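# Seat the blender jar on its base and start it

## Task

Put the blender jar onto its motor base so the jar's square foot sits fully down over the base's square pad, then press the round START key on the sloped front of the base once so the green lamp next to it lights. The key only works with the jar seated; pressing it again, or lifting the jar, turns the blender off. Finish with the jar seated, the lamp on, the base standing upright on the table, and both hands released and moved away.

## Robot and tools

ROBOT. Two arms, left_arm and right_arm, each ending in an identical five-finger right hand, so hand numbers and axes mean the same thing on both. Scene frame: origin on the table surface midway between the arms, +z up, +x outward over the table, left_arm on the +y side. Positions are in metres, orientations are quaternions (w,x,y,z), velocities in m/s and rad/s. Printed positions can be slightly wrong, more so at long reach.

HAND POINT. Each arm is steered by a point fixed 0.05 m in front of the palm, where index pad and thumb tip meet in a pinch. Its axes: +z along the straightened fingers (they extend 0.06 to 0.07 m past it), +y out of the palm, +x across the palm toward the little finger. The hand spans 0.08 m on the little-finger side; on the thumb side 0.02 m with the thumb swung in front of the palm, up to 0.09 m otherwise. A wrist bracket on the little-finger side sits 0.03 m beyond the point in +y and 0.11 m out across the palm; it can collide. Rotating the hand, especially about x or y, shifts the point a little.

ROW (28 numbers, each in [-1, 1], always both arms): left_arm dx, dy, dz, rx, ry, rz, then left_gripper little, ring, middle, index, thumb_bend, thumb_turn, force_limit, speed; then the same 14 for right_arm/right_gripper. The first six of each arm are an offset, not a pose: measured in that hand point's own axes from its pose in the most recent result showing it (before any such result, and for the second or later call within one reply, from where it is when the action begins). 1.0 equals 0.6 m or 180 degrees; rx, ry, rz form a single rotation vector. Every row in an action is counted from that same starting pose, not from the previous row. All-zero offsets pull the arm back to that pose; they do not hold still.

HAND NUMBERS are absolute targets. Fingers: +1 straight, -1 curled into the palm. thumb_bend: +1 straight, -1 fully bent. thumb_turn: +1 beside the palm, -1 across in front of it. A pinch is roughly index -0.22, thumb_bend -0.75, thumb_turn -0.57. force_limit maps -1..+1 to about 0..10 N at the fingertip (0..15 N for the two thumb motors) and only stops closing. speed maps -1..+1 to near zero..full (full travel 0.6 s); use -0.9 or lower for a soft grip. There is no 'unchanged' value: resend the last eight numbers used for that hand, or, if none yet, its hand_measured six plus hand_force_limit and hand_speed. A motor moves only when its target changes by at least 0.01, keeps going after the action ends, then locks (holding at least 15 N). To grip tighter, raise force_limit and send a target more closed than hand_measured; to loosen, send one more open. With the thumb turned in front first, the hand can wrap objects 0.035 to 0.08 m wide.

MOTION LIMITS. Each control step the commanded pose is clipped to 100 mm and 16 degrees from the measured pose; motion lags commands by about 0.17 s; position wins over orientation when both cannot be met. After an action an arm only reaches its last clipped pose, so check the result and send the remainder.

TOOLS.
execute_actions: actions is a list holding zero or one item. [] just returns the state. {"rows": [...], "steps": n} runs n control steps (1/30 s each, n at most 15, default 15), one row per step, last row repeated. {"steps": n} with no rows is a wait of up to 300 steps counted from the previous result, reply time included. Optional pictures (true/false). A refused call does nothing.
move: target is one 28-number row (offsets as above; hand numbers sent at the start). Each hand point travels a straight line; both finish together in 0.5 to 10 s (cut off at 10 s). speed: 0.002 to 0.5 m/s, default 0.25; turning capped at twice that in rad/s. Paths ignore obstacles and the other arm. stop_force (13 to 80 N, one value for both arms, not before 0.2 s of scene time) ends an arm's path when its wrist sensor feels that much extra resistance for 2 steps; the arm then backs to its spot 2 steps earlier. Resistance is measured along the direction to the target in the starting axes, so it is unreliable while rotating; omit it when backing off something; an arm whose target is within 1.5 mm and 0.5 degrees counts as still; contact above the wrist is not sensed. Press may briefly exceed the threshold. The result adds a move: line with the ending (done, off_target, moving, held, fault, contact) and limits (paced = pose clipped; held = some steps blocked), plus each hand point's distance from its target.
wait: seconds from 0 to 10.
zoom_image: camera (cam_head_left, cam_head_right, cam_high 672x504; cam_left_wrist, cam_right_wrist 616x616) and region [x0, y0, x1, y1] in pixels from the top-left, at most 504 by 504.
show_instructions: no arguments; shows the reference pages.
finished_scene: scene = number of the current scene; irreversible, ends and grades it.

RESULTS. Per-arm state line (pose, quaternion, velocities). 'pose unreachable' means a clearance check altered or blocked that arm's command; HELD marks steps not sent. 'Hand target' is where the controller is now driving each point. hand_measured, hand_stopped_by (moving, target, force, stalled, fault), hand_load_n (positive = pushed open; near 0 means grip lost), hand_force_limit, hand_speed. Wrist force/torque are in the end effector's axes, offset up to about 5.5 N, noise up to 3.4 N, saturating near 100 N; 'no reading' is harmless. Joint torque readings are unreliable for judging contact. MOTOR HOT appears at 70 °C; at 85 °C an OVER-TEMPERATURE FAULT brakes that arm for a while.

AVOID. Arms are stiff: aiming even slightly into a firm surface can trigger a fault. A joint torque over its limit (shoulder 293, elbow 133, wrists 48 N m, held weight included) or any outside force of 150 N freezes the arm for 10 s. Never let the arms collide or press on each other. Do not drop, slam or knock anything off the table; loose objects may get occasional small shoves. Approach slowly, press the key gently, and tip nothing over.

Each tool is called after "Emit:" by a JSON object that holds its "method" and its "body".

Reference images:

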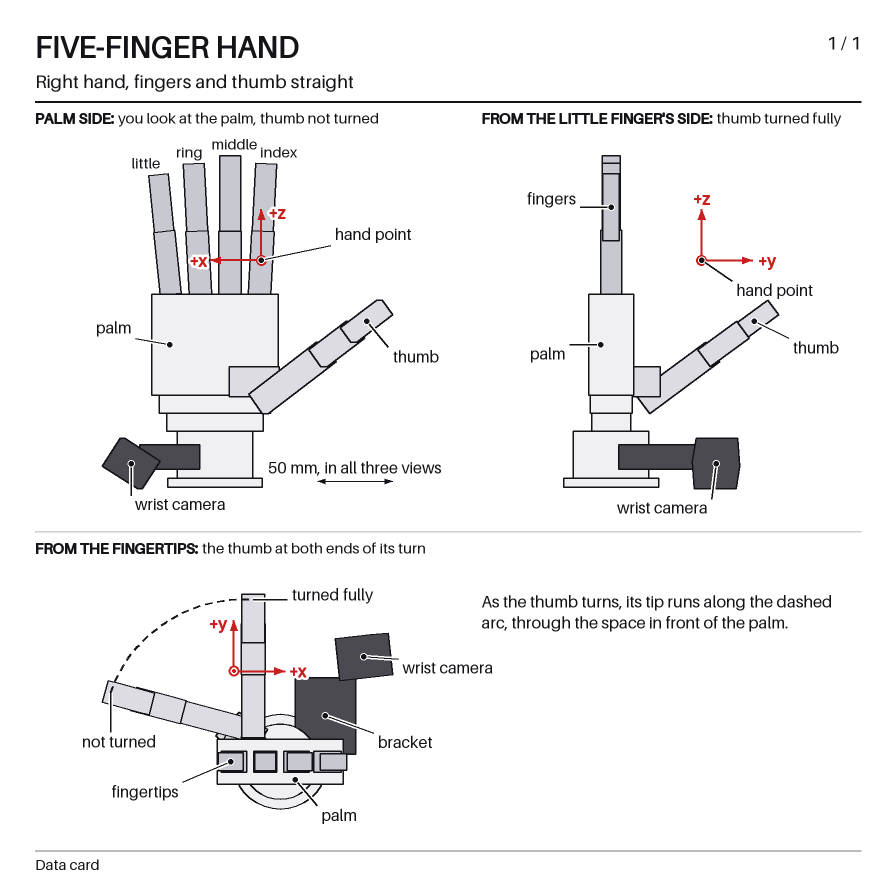

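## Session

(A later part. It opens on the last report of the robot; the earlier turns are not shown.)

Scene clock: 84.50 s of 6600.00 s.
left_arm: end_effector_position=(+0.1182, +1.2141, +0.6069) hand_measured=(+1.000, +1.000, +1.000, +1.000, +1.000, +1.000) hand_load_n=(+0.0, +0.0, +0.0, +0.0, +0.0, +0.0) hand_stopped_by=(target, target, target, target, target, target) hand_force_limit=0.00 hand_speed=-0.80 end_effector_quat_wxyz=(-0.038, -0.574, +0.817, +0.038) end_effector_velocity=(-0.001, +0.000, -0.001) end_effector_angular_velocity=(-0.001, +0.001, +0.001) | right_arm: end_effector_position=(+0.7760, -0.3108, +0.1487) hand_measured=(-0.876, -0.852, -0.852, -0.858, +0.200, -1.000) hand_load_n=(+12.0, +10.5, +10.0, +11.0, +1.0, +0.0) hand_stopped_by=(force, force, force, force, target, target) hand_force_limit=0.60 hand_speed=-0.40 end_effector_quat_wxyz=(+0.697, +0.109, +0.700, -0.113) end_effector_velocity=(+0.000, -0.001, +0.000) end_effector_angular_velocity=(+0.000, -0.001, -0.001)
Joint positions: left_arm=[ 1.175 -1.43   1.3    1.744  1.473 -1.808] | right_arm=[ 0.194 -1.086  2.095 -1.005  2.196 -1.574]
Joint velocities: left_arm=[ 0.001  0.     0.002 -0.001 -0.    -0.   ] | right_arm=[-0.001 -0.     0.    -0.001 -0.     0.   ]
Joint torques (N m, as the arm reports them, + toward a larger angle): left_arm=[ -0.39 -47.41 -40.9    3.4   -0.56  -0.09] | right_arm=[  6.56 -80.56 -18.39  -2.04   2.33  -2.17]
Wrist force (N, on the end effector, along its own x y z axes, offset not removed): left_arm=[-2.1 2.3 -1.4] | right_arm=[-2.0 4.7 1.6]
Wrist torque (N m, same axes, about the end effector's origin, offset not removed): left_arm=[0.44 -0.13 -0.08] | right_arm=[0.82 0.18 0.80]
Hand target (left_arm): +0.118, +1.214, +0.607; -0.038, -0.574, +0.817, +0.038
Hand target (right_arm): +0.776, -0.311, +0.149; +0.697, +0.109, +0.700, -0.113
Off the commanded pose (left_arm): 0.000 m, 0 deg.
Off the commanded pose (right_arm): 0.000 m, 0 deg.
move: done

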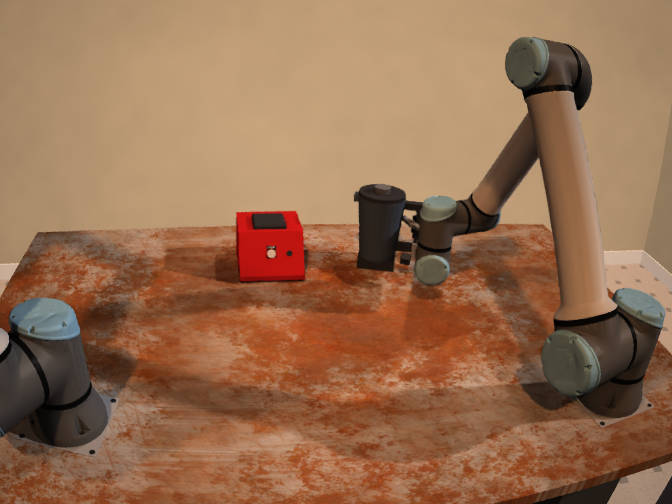

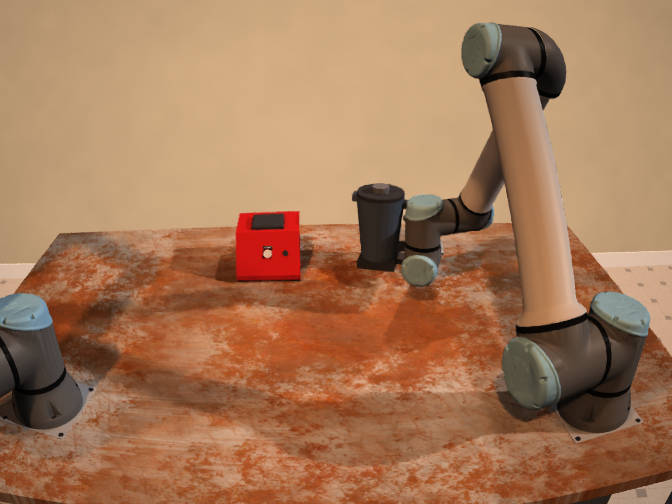

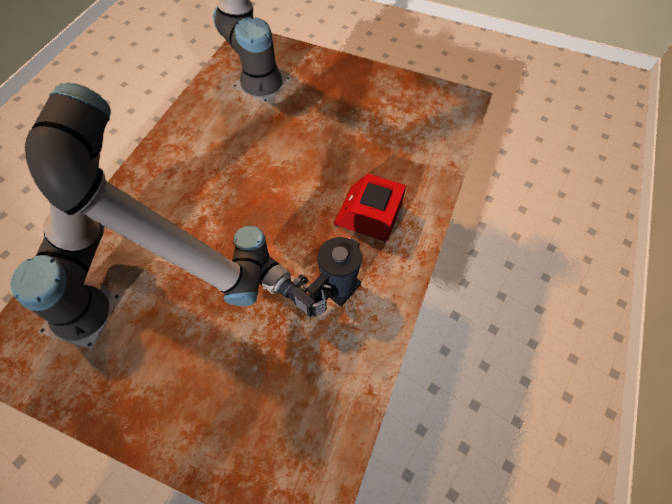

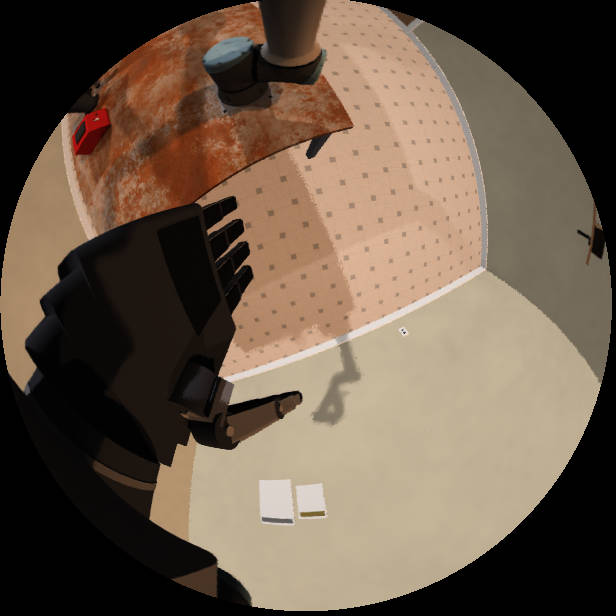

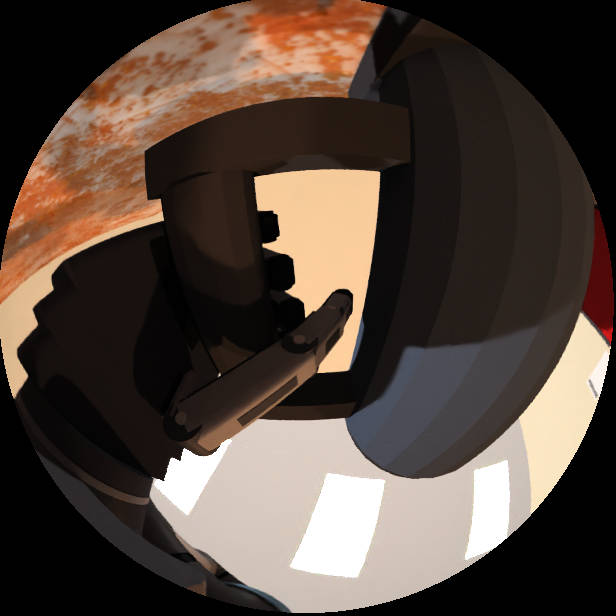

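Emit:
{"method": "move", "body": {"target": [0,0,0,0,0,0,1,1,1,1,1,1,0,-0.8, 0,0,0,0,0,0,-1,-1,-1,-1,-1,-1,0.6,-0.5]}}

Emit:
{"method": "move", "body": {"target": [0,0,0,0,0,0,1,1,1,1,1,1,0,-0.8, -0.29,0,0,0,0,0,-1,-1,-1,-1,-1,-1,0.6,-0.5], "speed": 0.1}}

Scene clock: 86.87 s of 6600.00 s.
left_arm: end_effector_position=(+0.1182, +1.2141, +0.6069) hand_measured=(+1.000, +1.000, +1.000, +1.000, +1.000, +1.000) hand_load_n=(+0.0, +0.0, +0.0, +0.0, +0.0, +0.0) hand_stopped_by=(target, target, target, target, target, target) hand_force_limit=0.00 hand_speed=-0.80 end_effector_quat_wxyz=(-0.038, -0.574, +0.817, +0.038) end_effector_velocity=(+0.000, -0.000, -0.000) end_effector_angular_velocity=(-0.000, +0.001, -0.001) | right_arm: end_effector_position=(+0.7760, -0.3108, +0.1487) hand_measured=(-0.876, -0.852, -0.852, -0.858, +0.066, -1.000) hand_load_n=(+12.0, +10.5, +10.5, +11.0, +12.5, +2.0) hand_stopped_by=(force, force, force, force, force, target) hand_force_limit=0.60 hand_speed=-0.50 end_effector_quat_wxyz=(+0.697, +0.109, +0.700, -0.113) end_effector_velocity=(-0.001, -0.000, -0.001) end_effector_angular_velocity=(-0.000, +0.002, +0.000)
Joint positions: left_arm=[ 1.175 -1.43   1.3    1.744  1.473 -1.808] | right_arm=[ 0.194 -1.086  2.095 -1.005  2.196 -1.574]
Joint velocities: left_arm=[-0.001 -0.     0.001  0.    -0.001 -0.   ] | right_arm=[-0.     0.     0.001  0.001 -0.     0.   ]
Joint torques (N m, as the arm reports them, + toward a larger angle): left_arm=[  1.2  -47.41 -40.68   3.6   -0.56   0.04] | right_arm=[  6.46 -74.98 -21.53  -0.37   0.78  -2.24]
Wrist force (N, on the end effector, along its own x y z axes, offset not removed): left_arm=[-2.1 2.3 -1.0] | right_arm=[-1.2 7.8 3.4]
Wrist torque (N m, same axes, about the end effector's origin, offset not removed): left_arm=[0.38 -0.11 -0.02] | right_arm=[1.24 -0.12 0.97]
Hand target (left_arm): +0.118, +1.214, +0.607; -0.038, -0.574, +0.817, +0.038
Hand target (right_arm): +0.776, -0.311, +0.149; +0.697, +0.109, +0.700, -0.113
Off the commanded pose (left_arm): 0.000 m, 0 deg.
Off the commanded pose (right_arm): 0.000 m, 0 deg.
move: done

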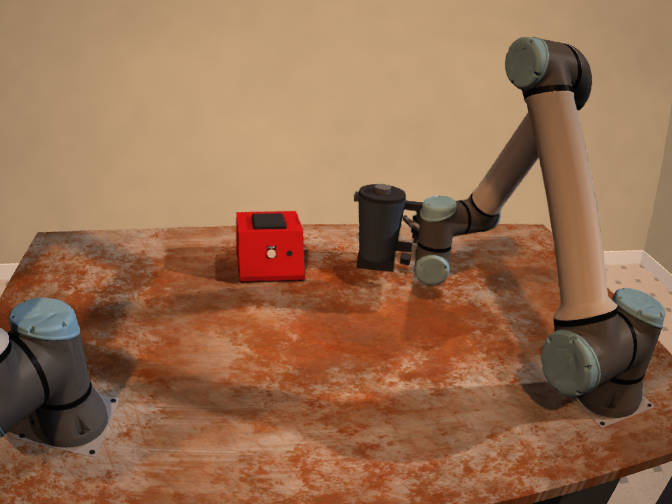

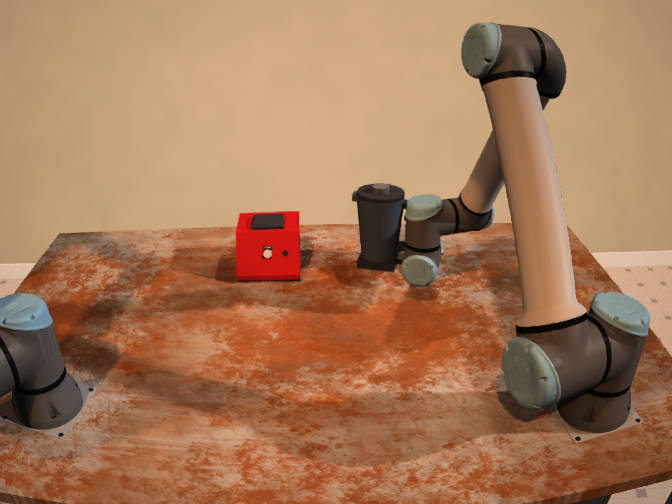

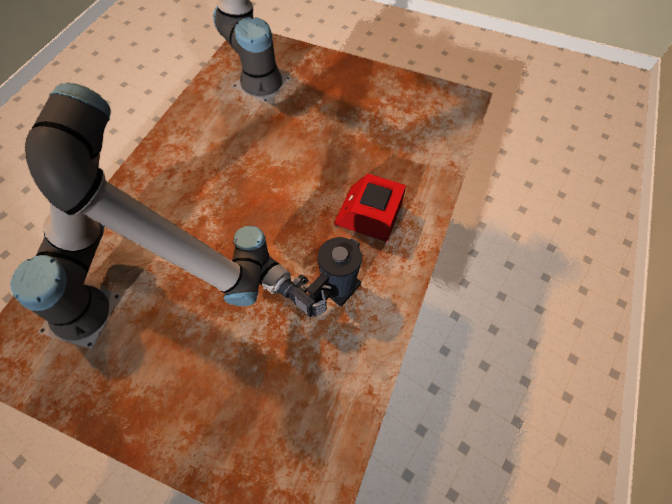

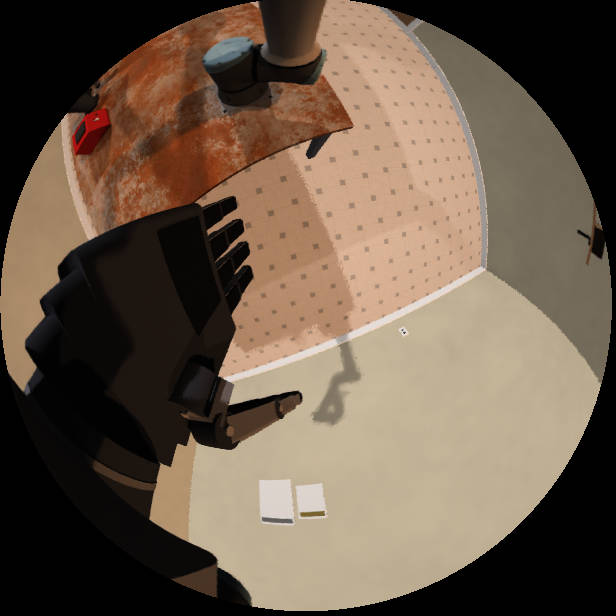

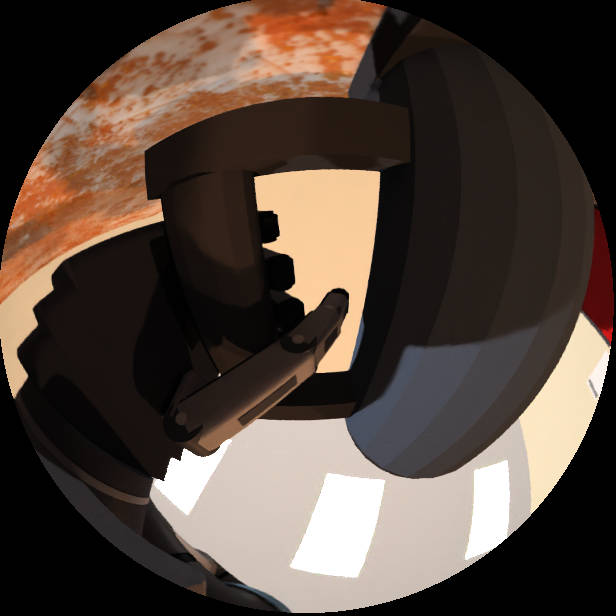

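Scene clock: 89.13 s of 6600.00 s.
left_arm: end_effector_position=(+0.1182, +1.2141, +0.6069) hand_measured=(+1.000, +1.000, +1.000, +1.000, +1.000, +1.000) hand_load_n=(+0.0, +0.0, +0.0, +0.0, +0.0, +0.0) hand_stopped_by=(target, target, target, target, target, target) hand_force_limit=0.00 hand_speed=-0.80 end_effector_quat_wxyz=(-0.038, -0.574, +0.817, +0.038) end_effector_velocity=(-0.000, -0.000, -0.001) end_effector_angular_velocity=(-0.001, -0.001, +0.001) | right_arm: end_effector_position=(+0.7765, -0.3101, +0.3222) hand_measured=(-0.876, -0.854, -0.852, -0.858, +0.066, -1.000) hand_load_n=(+1.5, +1.0, +7.0, +5.0, +12.5, +1.0) hand_stopped_by=(force, force, force, force, force, target) hand_force_limit=0.60 hand_speed=-0.50 end_effector_quat_wxyz=(+0.697, +0.109, +0.700, -0.113) end_effector_velocity=(+0.000, -0.000, +0.002) end_effector_angular_velocity=(+0.000, +0.001, -0.000)
Joint positions: left_arm=[ 1.175 -1.43   1.3    1.744  1.473 -1.808] | right_arm=[ 0.195 -1.325  2.012 -0.683  2.197 -1.574]
Joint velocities: left_arm=[ 0.001  0.     0.001 -0.001  0.001 -0.   ] | right_arm=[-0.    -0.002 -0.003  0.006  0.     0.001]
Joint torques (N m, as the arm reports them, + toward a larger angle): left_arm=[  0.48 -49.7  -40.5    3.36  -0.51  -0.17] | right_arm=[  8.05 -81.54 -46.63  -1.65   2.85   3.72]
Wrist force (N, on the end effector, along its own x y z axes, offset not removed): left_arm=[-1.3 4.2 -0.6] | right_arm=[5.6 -0.3 11.3]
Wrist torque (N m, same axes, about the end effector's origin, offset not removed): left_arm=[0.68 -0.22 0.07] | right_arm=[-0.79 -0.17 -1.05]
Hand target (left_arm): +0.118, +1.214, +0.607; -0.038, -0.574, +0.817, +0.038
Hand target (right_arm): +0.777, -0.310, +0.323; +0.697, +0.109, +0.700, -0.113
Off the commanded pose (left_arm): 0.000 m, 0 deg.
Off the commanded pose (right_arm): 0.001 m, 0 deg.
move: done

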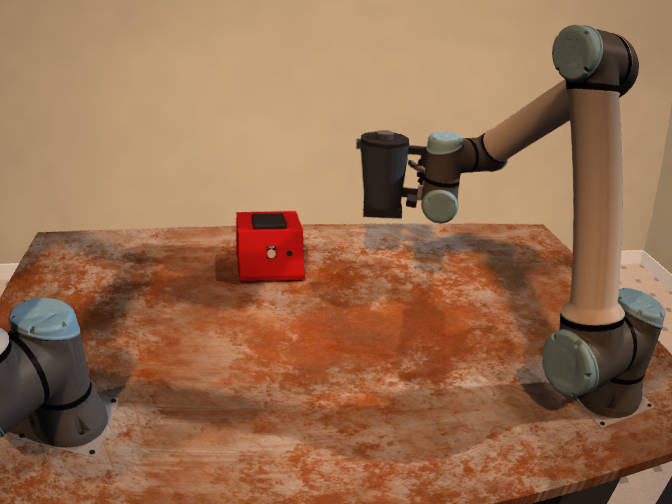

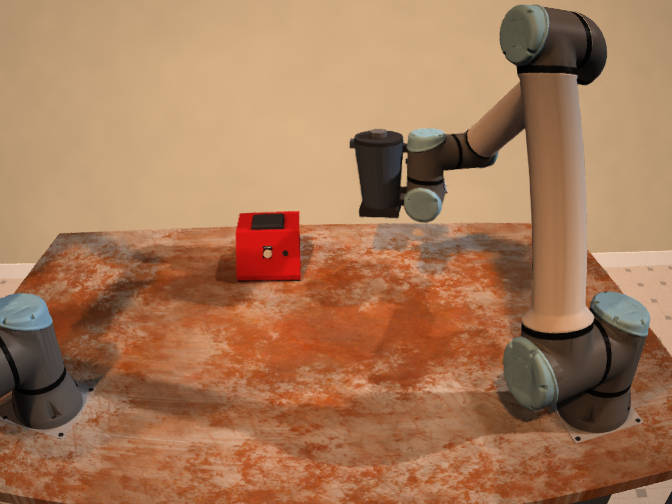

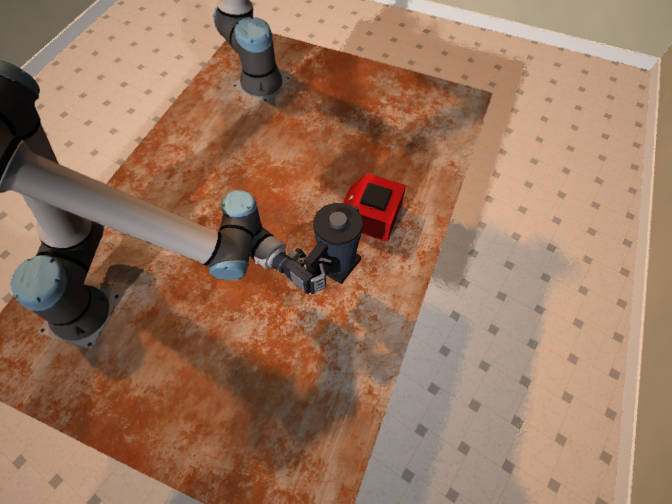

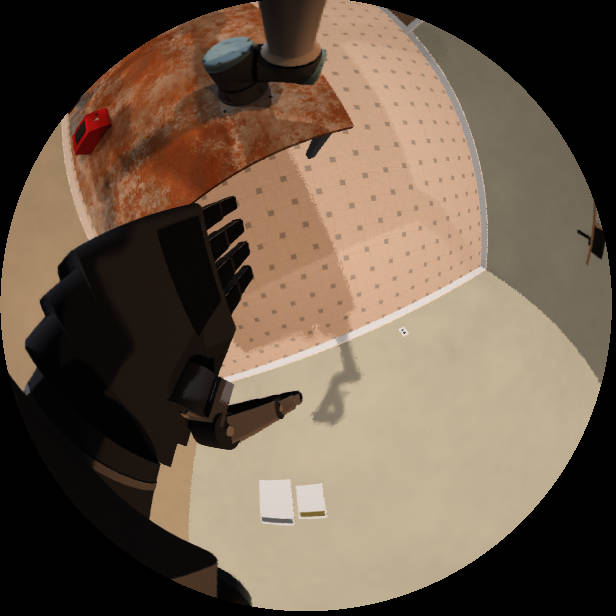

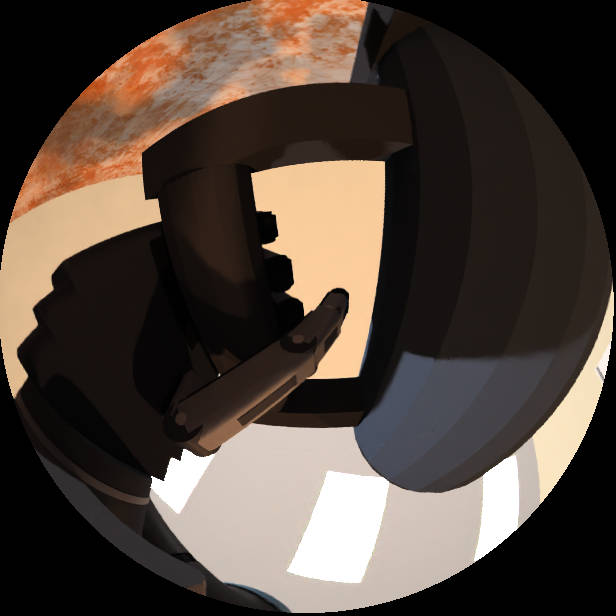

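Emit:
{"method": "move", "body": {"target": [0,0,0,0,0,0,1,1,1,1,1,1,0,-0.8, 0,0,0,0,0,0,-0.98,-0.98,-0.98,-0.98,-1,-1,0.8,-0.8]}}

Emit:
{"method": "zoom_image", "body": {"camera": "cam_high", "region": [260, 160, 420, 310]}}

Emit:
{"method": "zoom_image", "body": {"camera": "cam_head_left", "region": [220, 120, 460, 300]}}

Scene clock: 92.03 s of 6600.00 s.
left_arm: end_effector_position=(+0.1182, +1.2141, +0.6069) hand_measured=(+1.000, +1.000, +1.000, +1.000, +1.000, +1.000) hand_load_n=(+0.0, +0.0, +0.0, +0.0, +0.0, +0.0) hand_stopped_by=(target, target, target, target, target, target) hand_force_limit=0.00 hand_speed=-0.80 end_effector_quat_wxyz=(-0.038, -0.574, +0.817, +0.038) end_effector_velocity=(-0.000, +0.000, -0.001) end_effector_angular_velocity=(-0.000, +0.001, +0.000) | right_arm: end_effector_position=(+0.7765, -0.3101, +0.3223) hand_measured=(-0.906, -0.894, -0.858, -0.910, +0.066, -1.000) hand_load_n=(+5.0, +7.5, +10.0, +9.0, +12.0, +1.5) hand_stopped_by=(force, force, force, force, force, target) hand_force_limit=0.80 hand_speed=-0.80 end_effector_quat_wxyz=(+0.697, +0.109, +0.700, -0.113) end_effector_velocity=(-0.001, -0.000, -0.002) end_effector_angular_velocity=(-0.001, +0.002, -0.000)
Joint positions: left_arm=[ 1.175 -1.43   1.3    1.744  1.473 -1.808] | right_arm=[ 0.195 -1.325  2.012 -0.683  2.197 -1.574]
Joint velocities: left_arm=[ 0.     0.     0.001 -0.001 -0.001 -0.   ] | right_arm=[-0.     0.001  0.002 -0.002  0.    -0.001]
Joint torques (N m, as the arm reports them, + toward a larger angle): left_arm=[  1.99 -48.79 -41.     3.49  -0.21  -0.08] | right_arm=[  7.5  -58.15 -33.47  -5.97   2.12   1.2 ]
Wrist force (N, on the end effector, along its own x y z axes, offset not removed): left_arm=[-3.1 2.5 -1.6] | right_arm=[2.0 0.0 0.0]
Wrist torque (N m, same axes, about the end effector's origin, offset not removed): left_arm=[0.49 0.09 -0.12] | right_arm=[0.05 0.68 -1.32]
Hand target (left_arm): +0.118, +1.214, +0.607; -0.038, -0.574, +0.817, +0.038
Hand target (right_arm): +0.777, -0.310, +0.322; +0.697, +0.109, +0.700, -0.113
Off the commanded pose (left_arm): 0.000 m, 0 deg.
Off the commanded pose (right_arm): 0.000 m, 0 deg.
move: done

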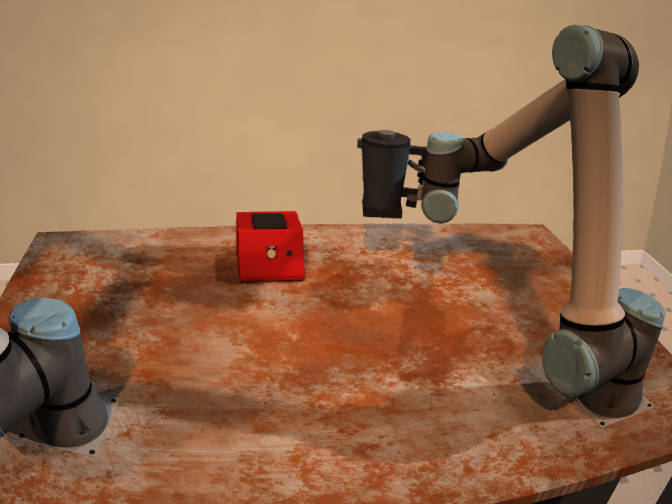

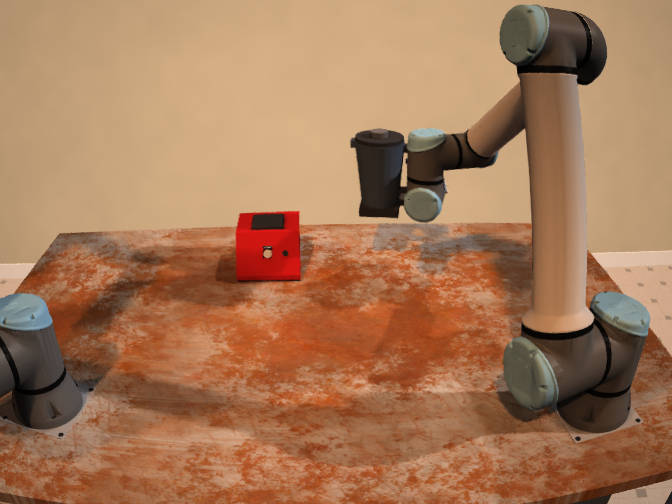

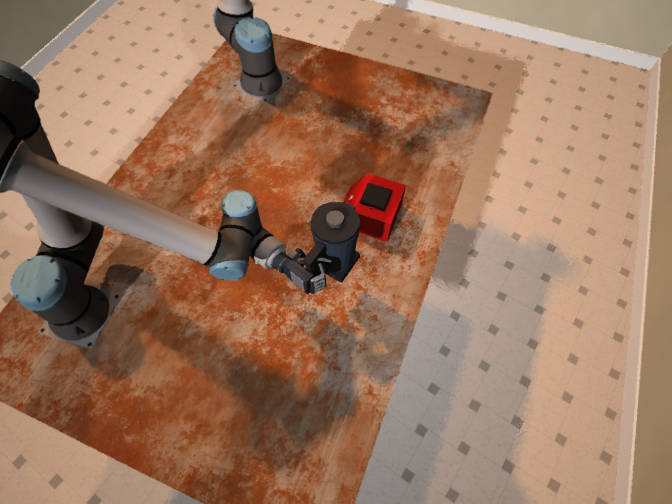

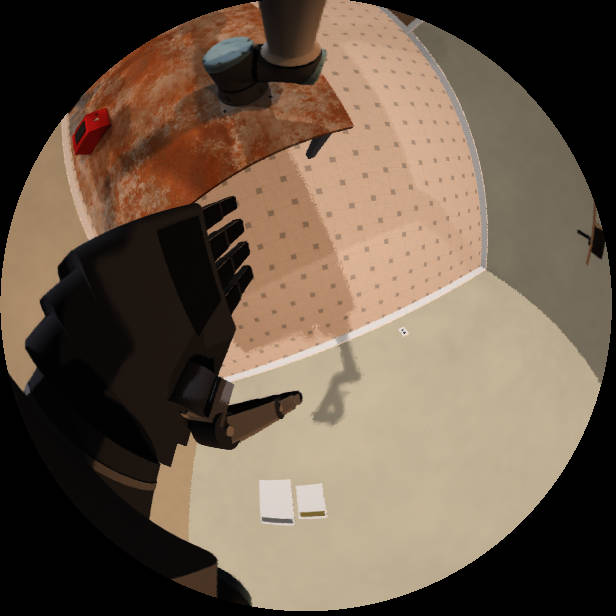

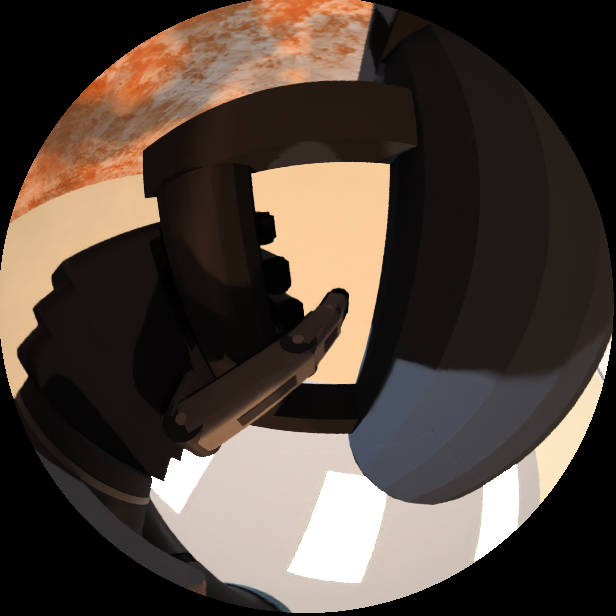

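Region (260, 160, 420, 310) of cam_high's 672x504 image, scaled by 3.150, with more detail than that image has; it fills the top 472 rows of this view, and the rest is white.

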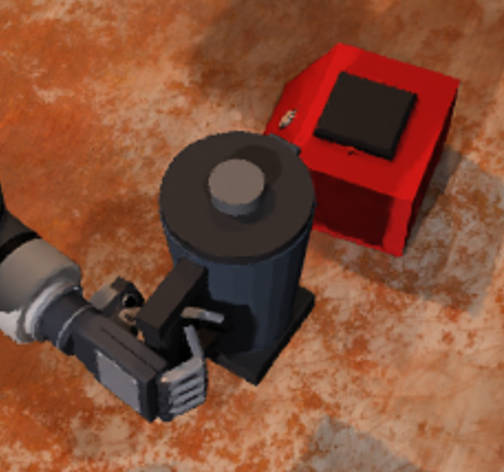

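Region (220, 120, 460, 300) of cam_head_left's 672x504 image, scaled by 2.100, with more detail than that image has; it fills the top 378 rows of this view, and the rest is white.

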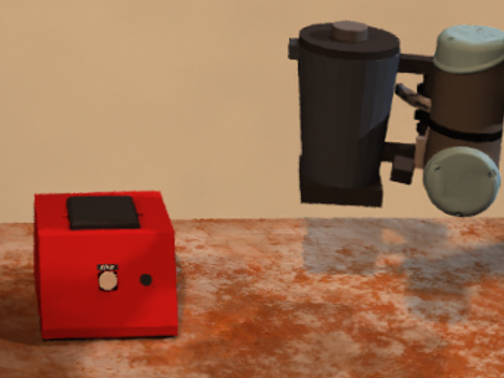

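Emit:
{"method": "move", "body": {"target": [0,0,0,0,0,0,1,1,1,1,1,1,0,-0.8, -0.008,0.513,-0.097,-0.067,0,0,-0.98,-0.98,-0.98,-0.98,-1,-1,0.8,-0.8], "speed": 0.12}}

Emit:
{"method": "zoom_image", "body": {"camera": "cam_high", "region": [300, 110, 440, 250]}}

Emit:
{"method": "zoom_image", "body": {"camera": "cam_head_left", "region": [210, 160, 350, 290]}}

Emit:
{"method": "zoom_image", "body": {"camera": "cam_head_right", "region": [210, 160, 350, 290]}}

Scene clock: 103.23 s of 6600.00 s.
left_arm: end_effector_position=(+0.1182, +1.2141, +0.6069) hand_measured=(+1.000, +1.000, +1.000, +1.000, +1.000, +1.000) hand_load_n=(+0.0, +0.0, +0.0, +0.0, +0.0, +0.0) hand_stopped_by=(target, target, target, target, target, target) hand_force_limit=0.00 hand_speed=-0.80 end_effector_quat_wxyz=(-0.038, -0.574, +0.817, +0.038) end_effector_velocity=(-0.000, +0.000, +0.001) end_effector_angular_velocity=(+0.001, -0.002, +0.001) | right_arm: end_effector_position=(+0.8164, +0.0002, +0.3257) hand_measured=(-0.906, -0.894, -0.858, -0.910, +0.066, -1.000) hand_load_n=(+5.0, +7.5, +10.0, +9.0, +12.0, +1.5) hand_stopped_by=(force, force, force, force, force, target) hand_force_limit=0.80 hand_speed=-0.80 end_effector_quat_wxyz=(+0.705, +0.035, +0.708, -0.039) end_effector_velocity=(+0.001, +0.002, -0.001) end_effector_angular_velocity=(-0.001, +0.001, +0.001)
Joint positions: left_arm=[ 1.175 -1.43   1.3    1.744  1.473 -1.808] | right_arm=[ 0.497 -1.049  1.592 -0.538  2.289 -1.573]
Joint velocities: left_arm=[ 0.001  0.    -0.002 -0.     0.001  0.   ] | right_arm=[ 0.001  0.004 -0.005  0.003  0.     0.   ]
Joint torques (N m, as the arm reports them, + toward a larger angle): left_arm=[  0.64 -49.27 -40.63   3.87  -0.69   0.28] | right_arm=[  6.47 -86.76 -49.04  -1.79   2.82   3.52]
Wrist force (N, on the end effector, along its own x y z axes, offset not removed): left_arm=[-1.2 0.4 0.5] | right_arm=[5.7 1.6 0.5]
Wrist torque (N m, same axes, about the end effector's origin, offset not removed): left_arm=[0.05 -0.17 -0.01] | right_arm=[0.36 -0.01 -0.71]
Hand target (left_arm): +0.118, +1.214, +0.607; -0.038, -0.574, +0.817, +0.038
Hand target (right_arm): +0.817, +0.001, +0.326; +0.705, +0.035, +0.708, -0.039
Off the commanded pose (left_arm): 0.000 m, 0 deg.
Off the commanded pose (right_arm): 0.000 m, 0 deg.
After step 90, 5.03 s passed at rest.
move: done

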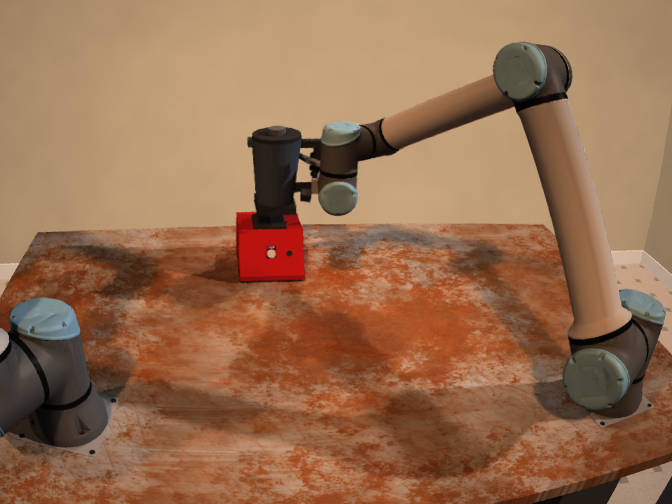

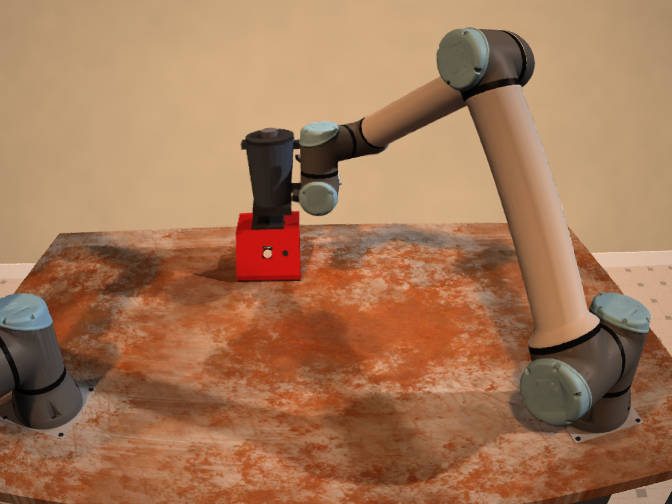

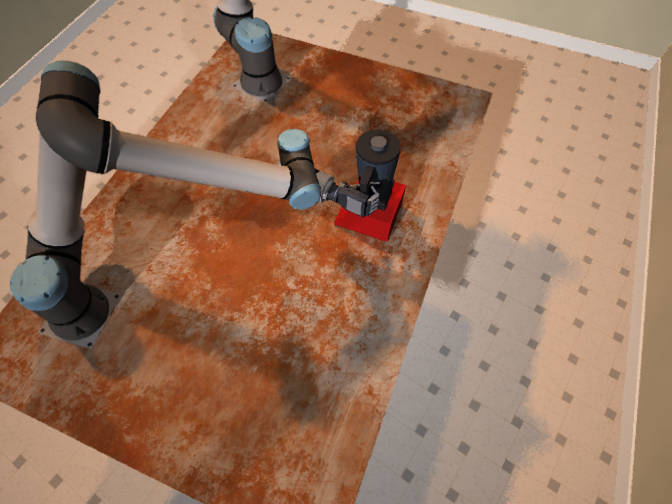

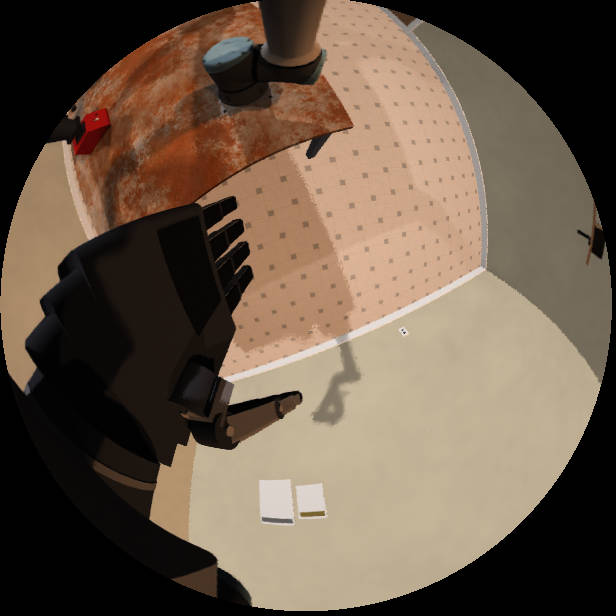

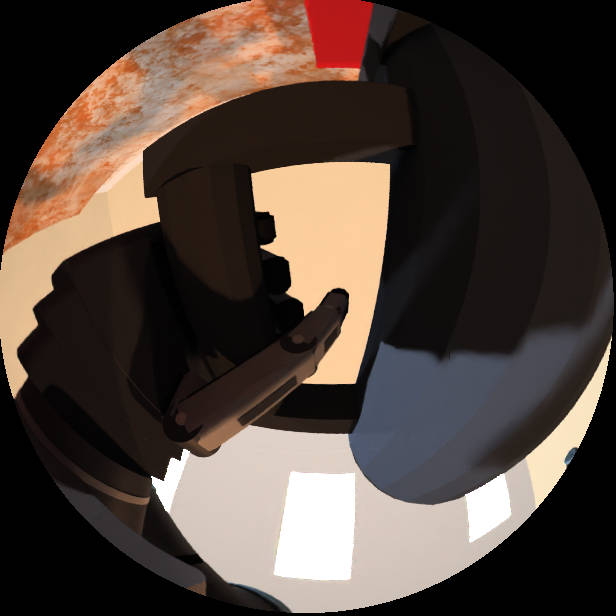

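Region (300, 110, 440, 250) of cam_high's 672x504 image, scaled by 3.600, with more detail than that image has.

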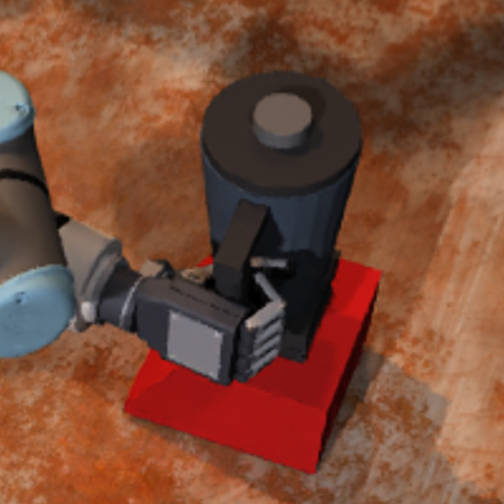

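Region (210, 160, 350, 290) of cam_head_left's 672x504 image, scaled by 3.600, with more detail than that image has; it fills the top 468 rows of this view, and the rest is white.

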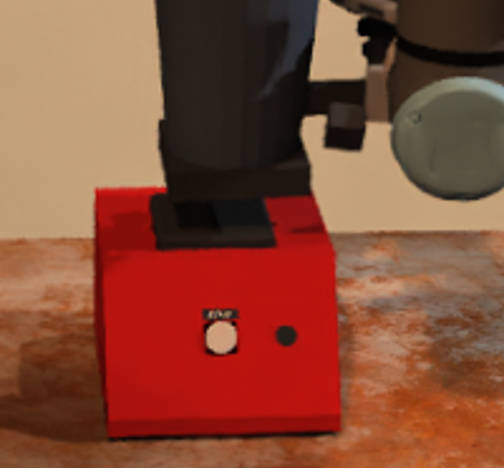

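Region (210, 160, 350, 290) of cam_head_right's 672x504 image, scaled by 3.600, with more detail than that image has; it fills the top 468 rows of this view, and the rest is white.

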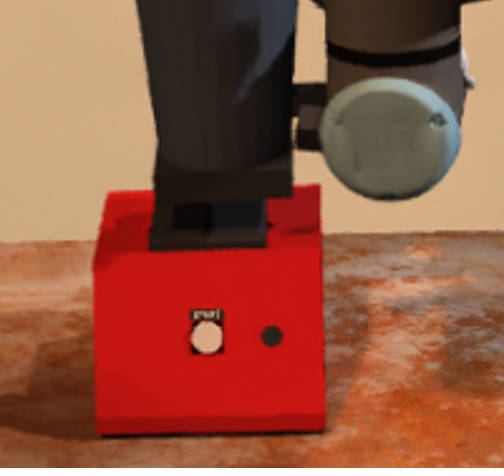

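Emit:
{"method": "move", "body": {"target": [0,0,0,0,0,0,1,1,1,1,1,1,0,-0.8, 0.04,0.028,-0.003,0,0,0,-0.98,-0.98,-0.98,-0.98,-1,-1,0.8,-0.8], "speed": 0.04}}

Emit:
{"method": "zoom_image", "body": {"camera": "cam_high", "region": [340, 150, 420, 230]}}

Emit:
{"method": "zoom_image", "body": {"camera": "cam_head_left", "region": [230, 185, 310, 245]}}

Emit:
{"method": "zoom_image", "body": {"camera": "cam_head_right", "region": [230, 185, 310, 245]}}

Scene clock: 107.07 s of 6600.00 s.
left_arm: end_effector_position=(+0.1182, +1.2141, +0.6069) hand_measured=(+1.000, +1.000, +1.000, +1.000, +1.000, +1.000) hand_load_n=(+0.0, +0.0, +0.0, +0.0, +0.0, +0.0) hand_stopped_by=(target, target, target, target, target, target) hand_force_limit=0.00 hand_speed=-0.80 end_effector_quat_wxyz=(-0.038, -0.574, +0.817, +0.038) end_effector_velocity=(-0.000, -0.001, +0.001) end_effector_angular_velocity=(+0.001, -0.001, -0.000) | right_arm: end_effector_position=(+0.8163, +0.0168, +0.3019) hand_measured=(-0.906, -0.894, -0.858, -0.910, +0.066, -1.000) hand_load_n=(+5.0, +7.5, +10.0, +9.0, +12.0, +1.5) hand_stopped_by=(force, force, force, force, force, target) hand_force_limit=0.80 hand_speed=-0.80 end_effector_quat_wxyz=(+0.705, +0.035, +0.708, -0.039) end_effector_velocity=(-0.001, +0.002, -0.000) end_effector_angular_velocity=(+0.002, -0.002, +0.001)
Joint positions: left_arm=[ 1.175 -1.43   1.3    1.744  1.473 -1.808] | right_arm=[ 0.514 -1.011  1.579 -0.563  2.306 -1.573]
Joint velocities: left_arm=[-0.    -0.001 -0.001  0.001  0.    -0.   ] | right_arm=[ 0.003  0.002 -0.002 -0.003  0.001  0.   ]
Joint torques (N m, as the arm reports them, + toward a larger angle): left_arm=[  0.15 -48.91 -40.51   3.58  -0.31   0.13] | right_arm=[ 11.72 -89.89 -50.02  -6.     2.57   2.76]
Wrist force (N, on the end effector, along its own x y z axes, offset not removed): left_arm=[-1.7 2.5 -0.1] | right_arm=[2.7 1.1 0.9]
Wrist torque (N m, same axes, about the end effector's origin, offset not removed): left_arm=[0.33 -0.20 0.01] | right_arm=[0.11 0.26 -1.17]
Hand target (left_arm): +0.118, +1.214, +0.607; -0.038, -0.574, +0.817, +0.038
Hand target (right_arm): +0.816, +0.017, +0.302; +0.705, +0.035, +0.708, -0.039
Off the commanded pose (left_arm): 0.000 m, 0 deg.
Off the commanded pose (right_arm): 0.000 m, 0 deg.
move: done

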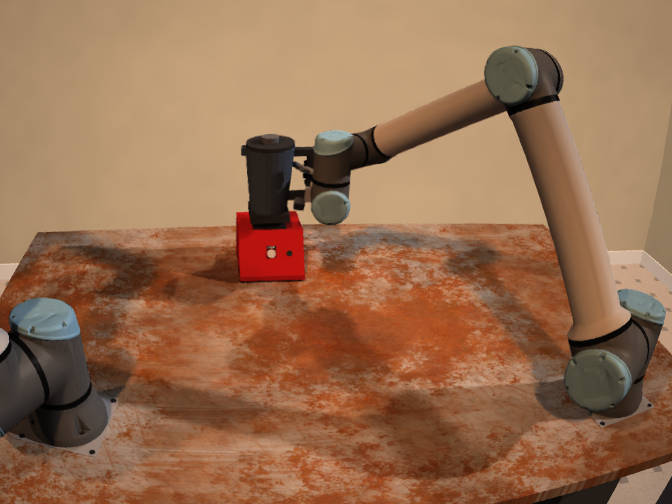

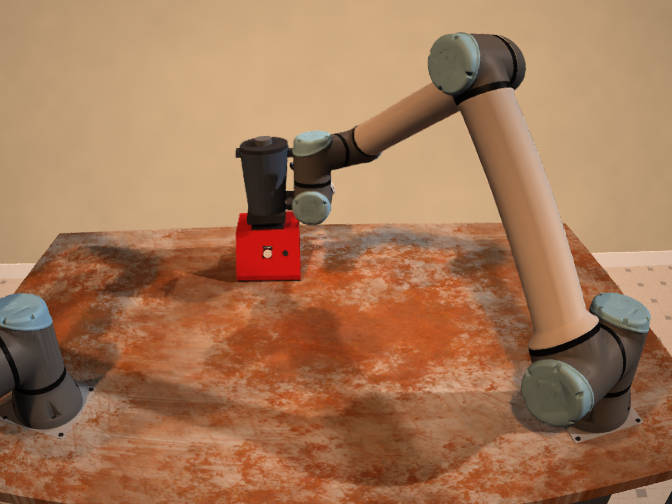

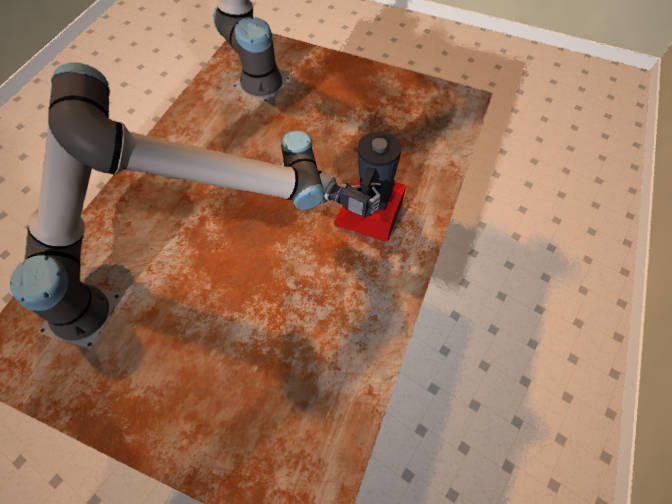

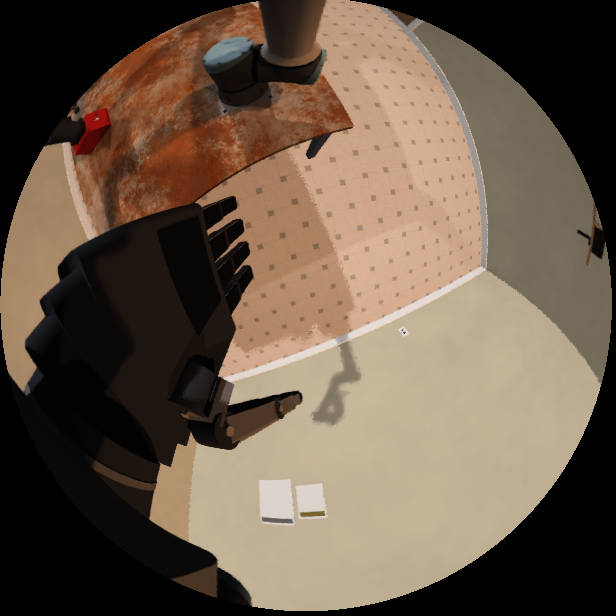

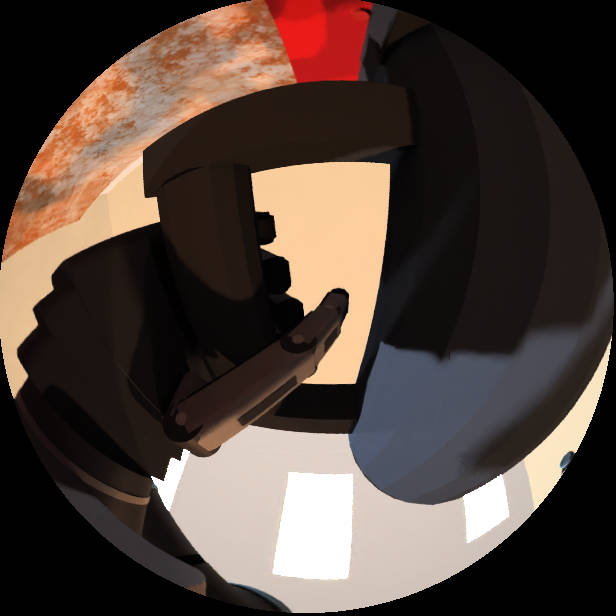

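Region (340, 150, 420, 230) of cam_high's 672x504 image, scaled by 6.300, with more detail than that image has.

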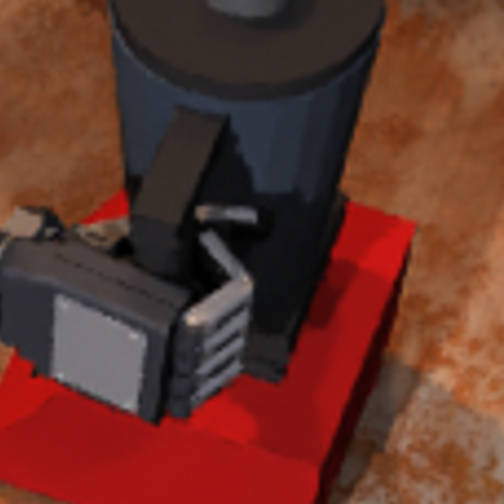

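Region (230, 185, 310, 245) of cam_head_left's 672x504 image, scaled by 6.300, with more detail than that image has; it fills the top 378 rows of this view, and the rest is white.

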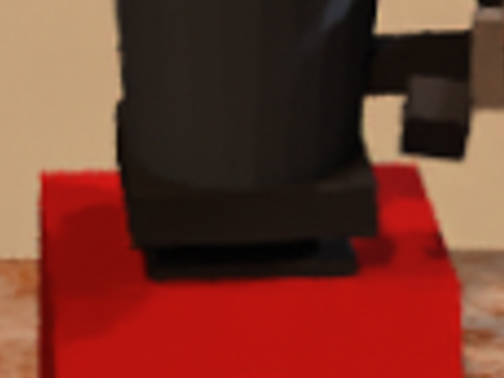

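Region (230, 185, 310, 245) of cam_head_right's 672x504 image, scaled by 6.300, with more detail than that image has; it fills the top 378 rows of this view, and the rest is white.

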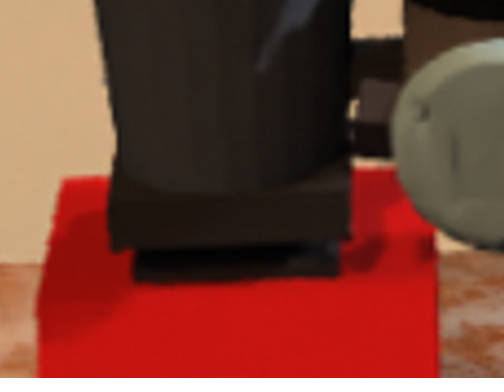

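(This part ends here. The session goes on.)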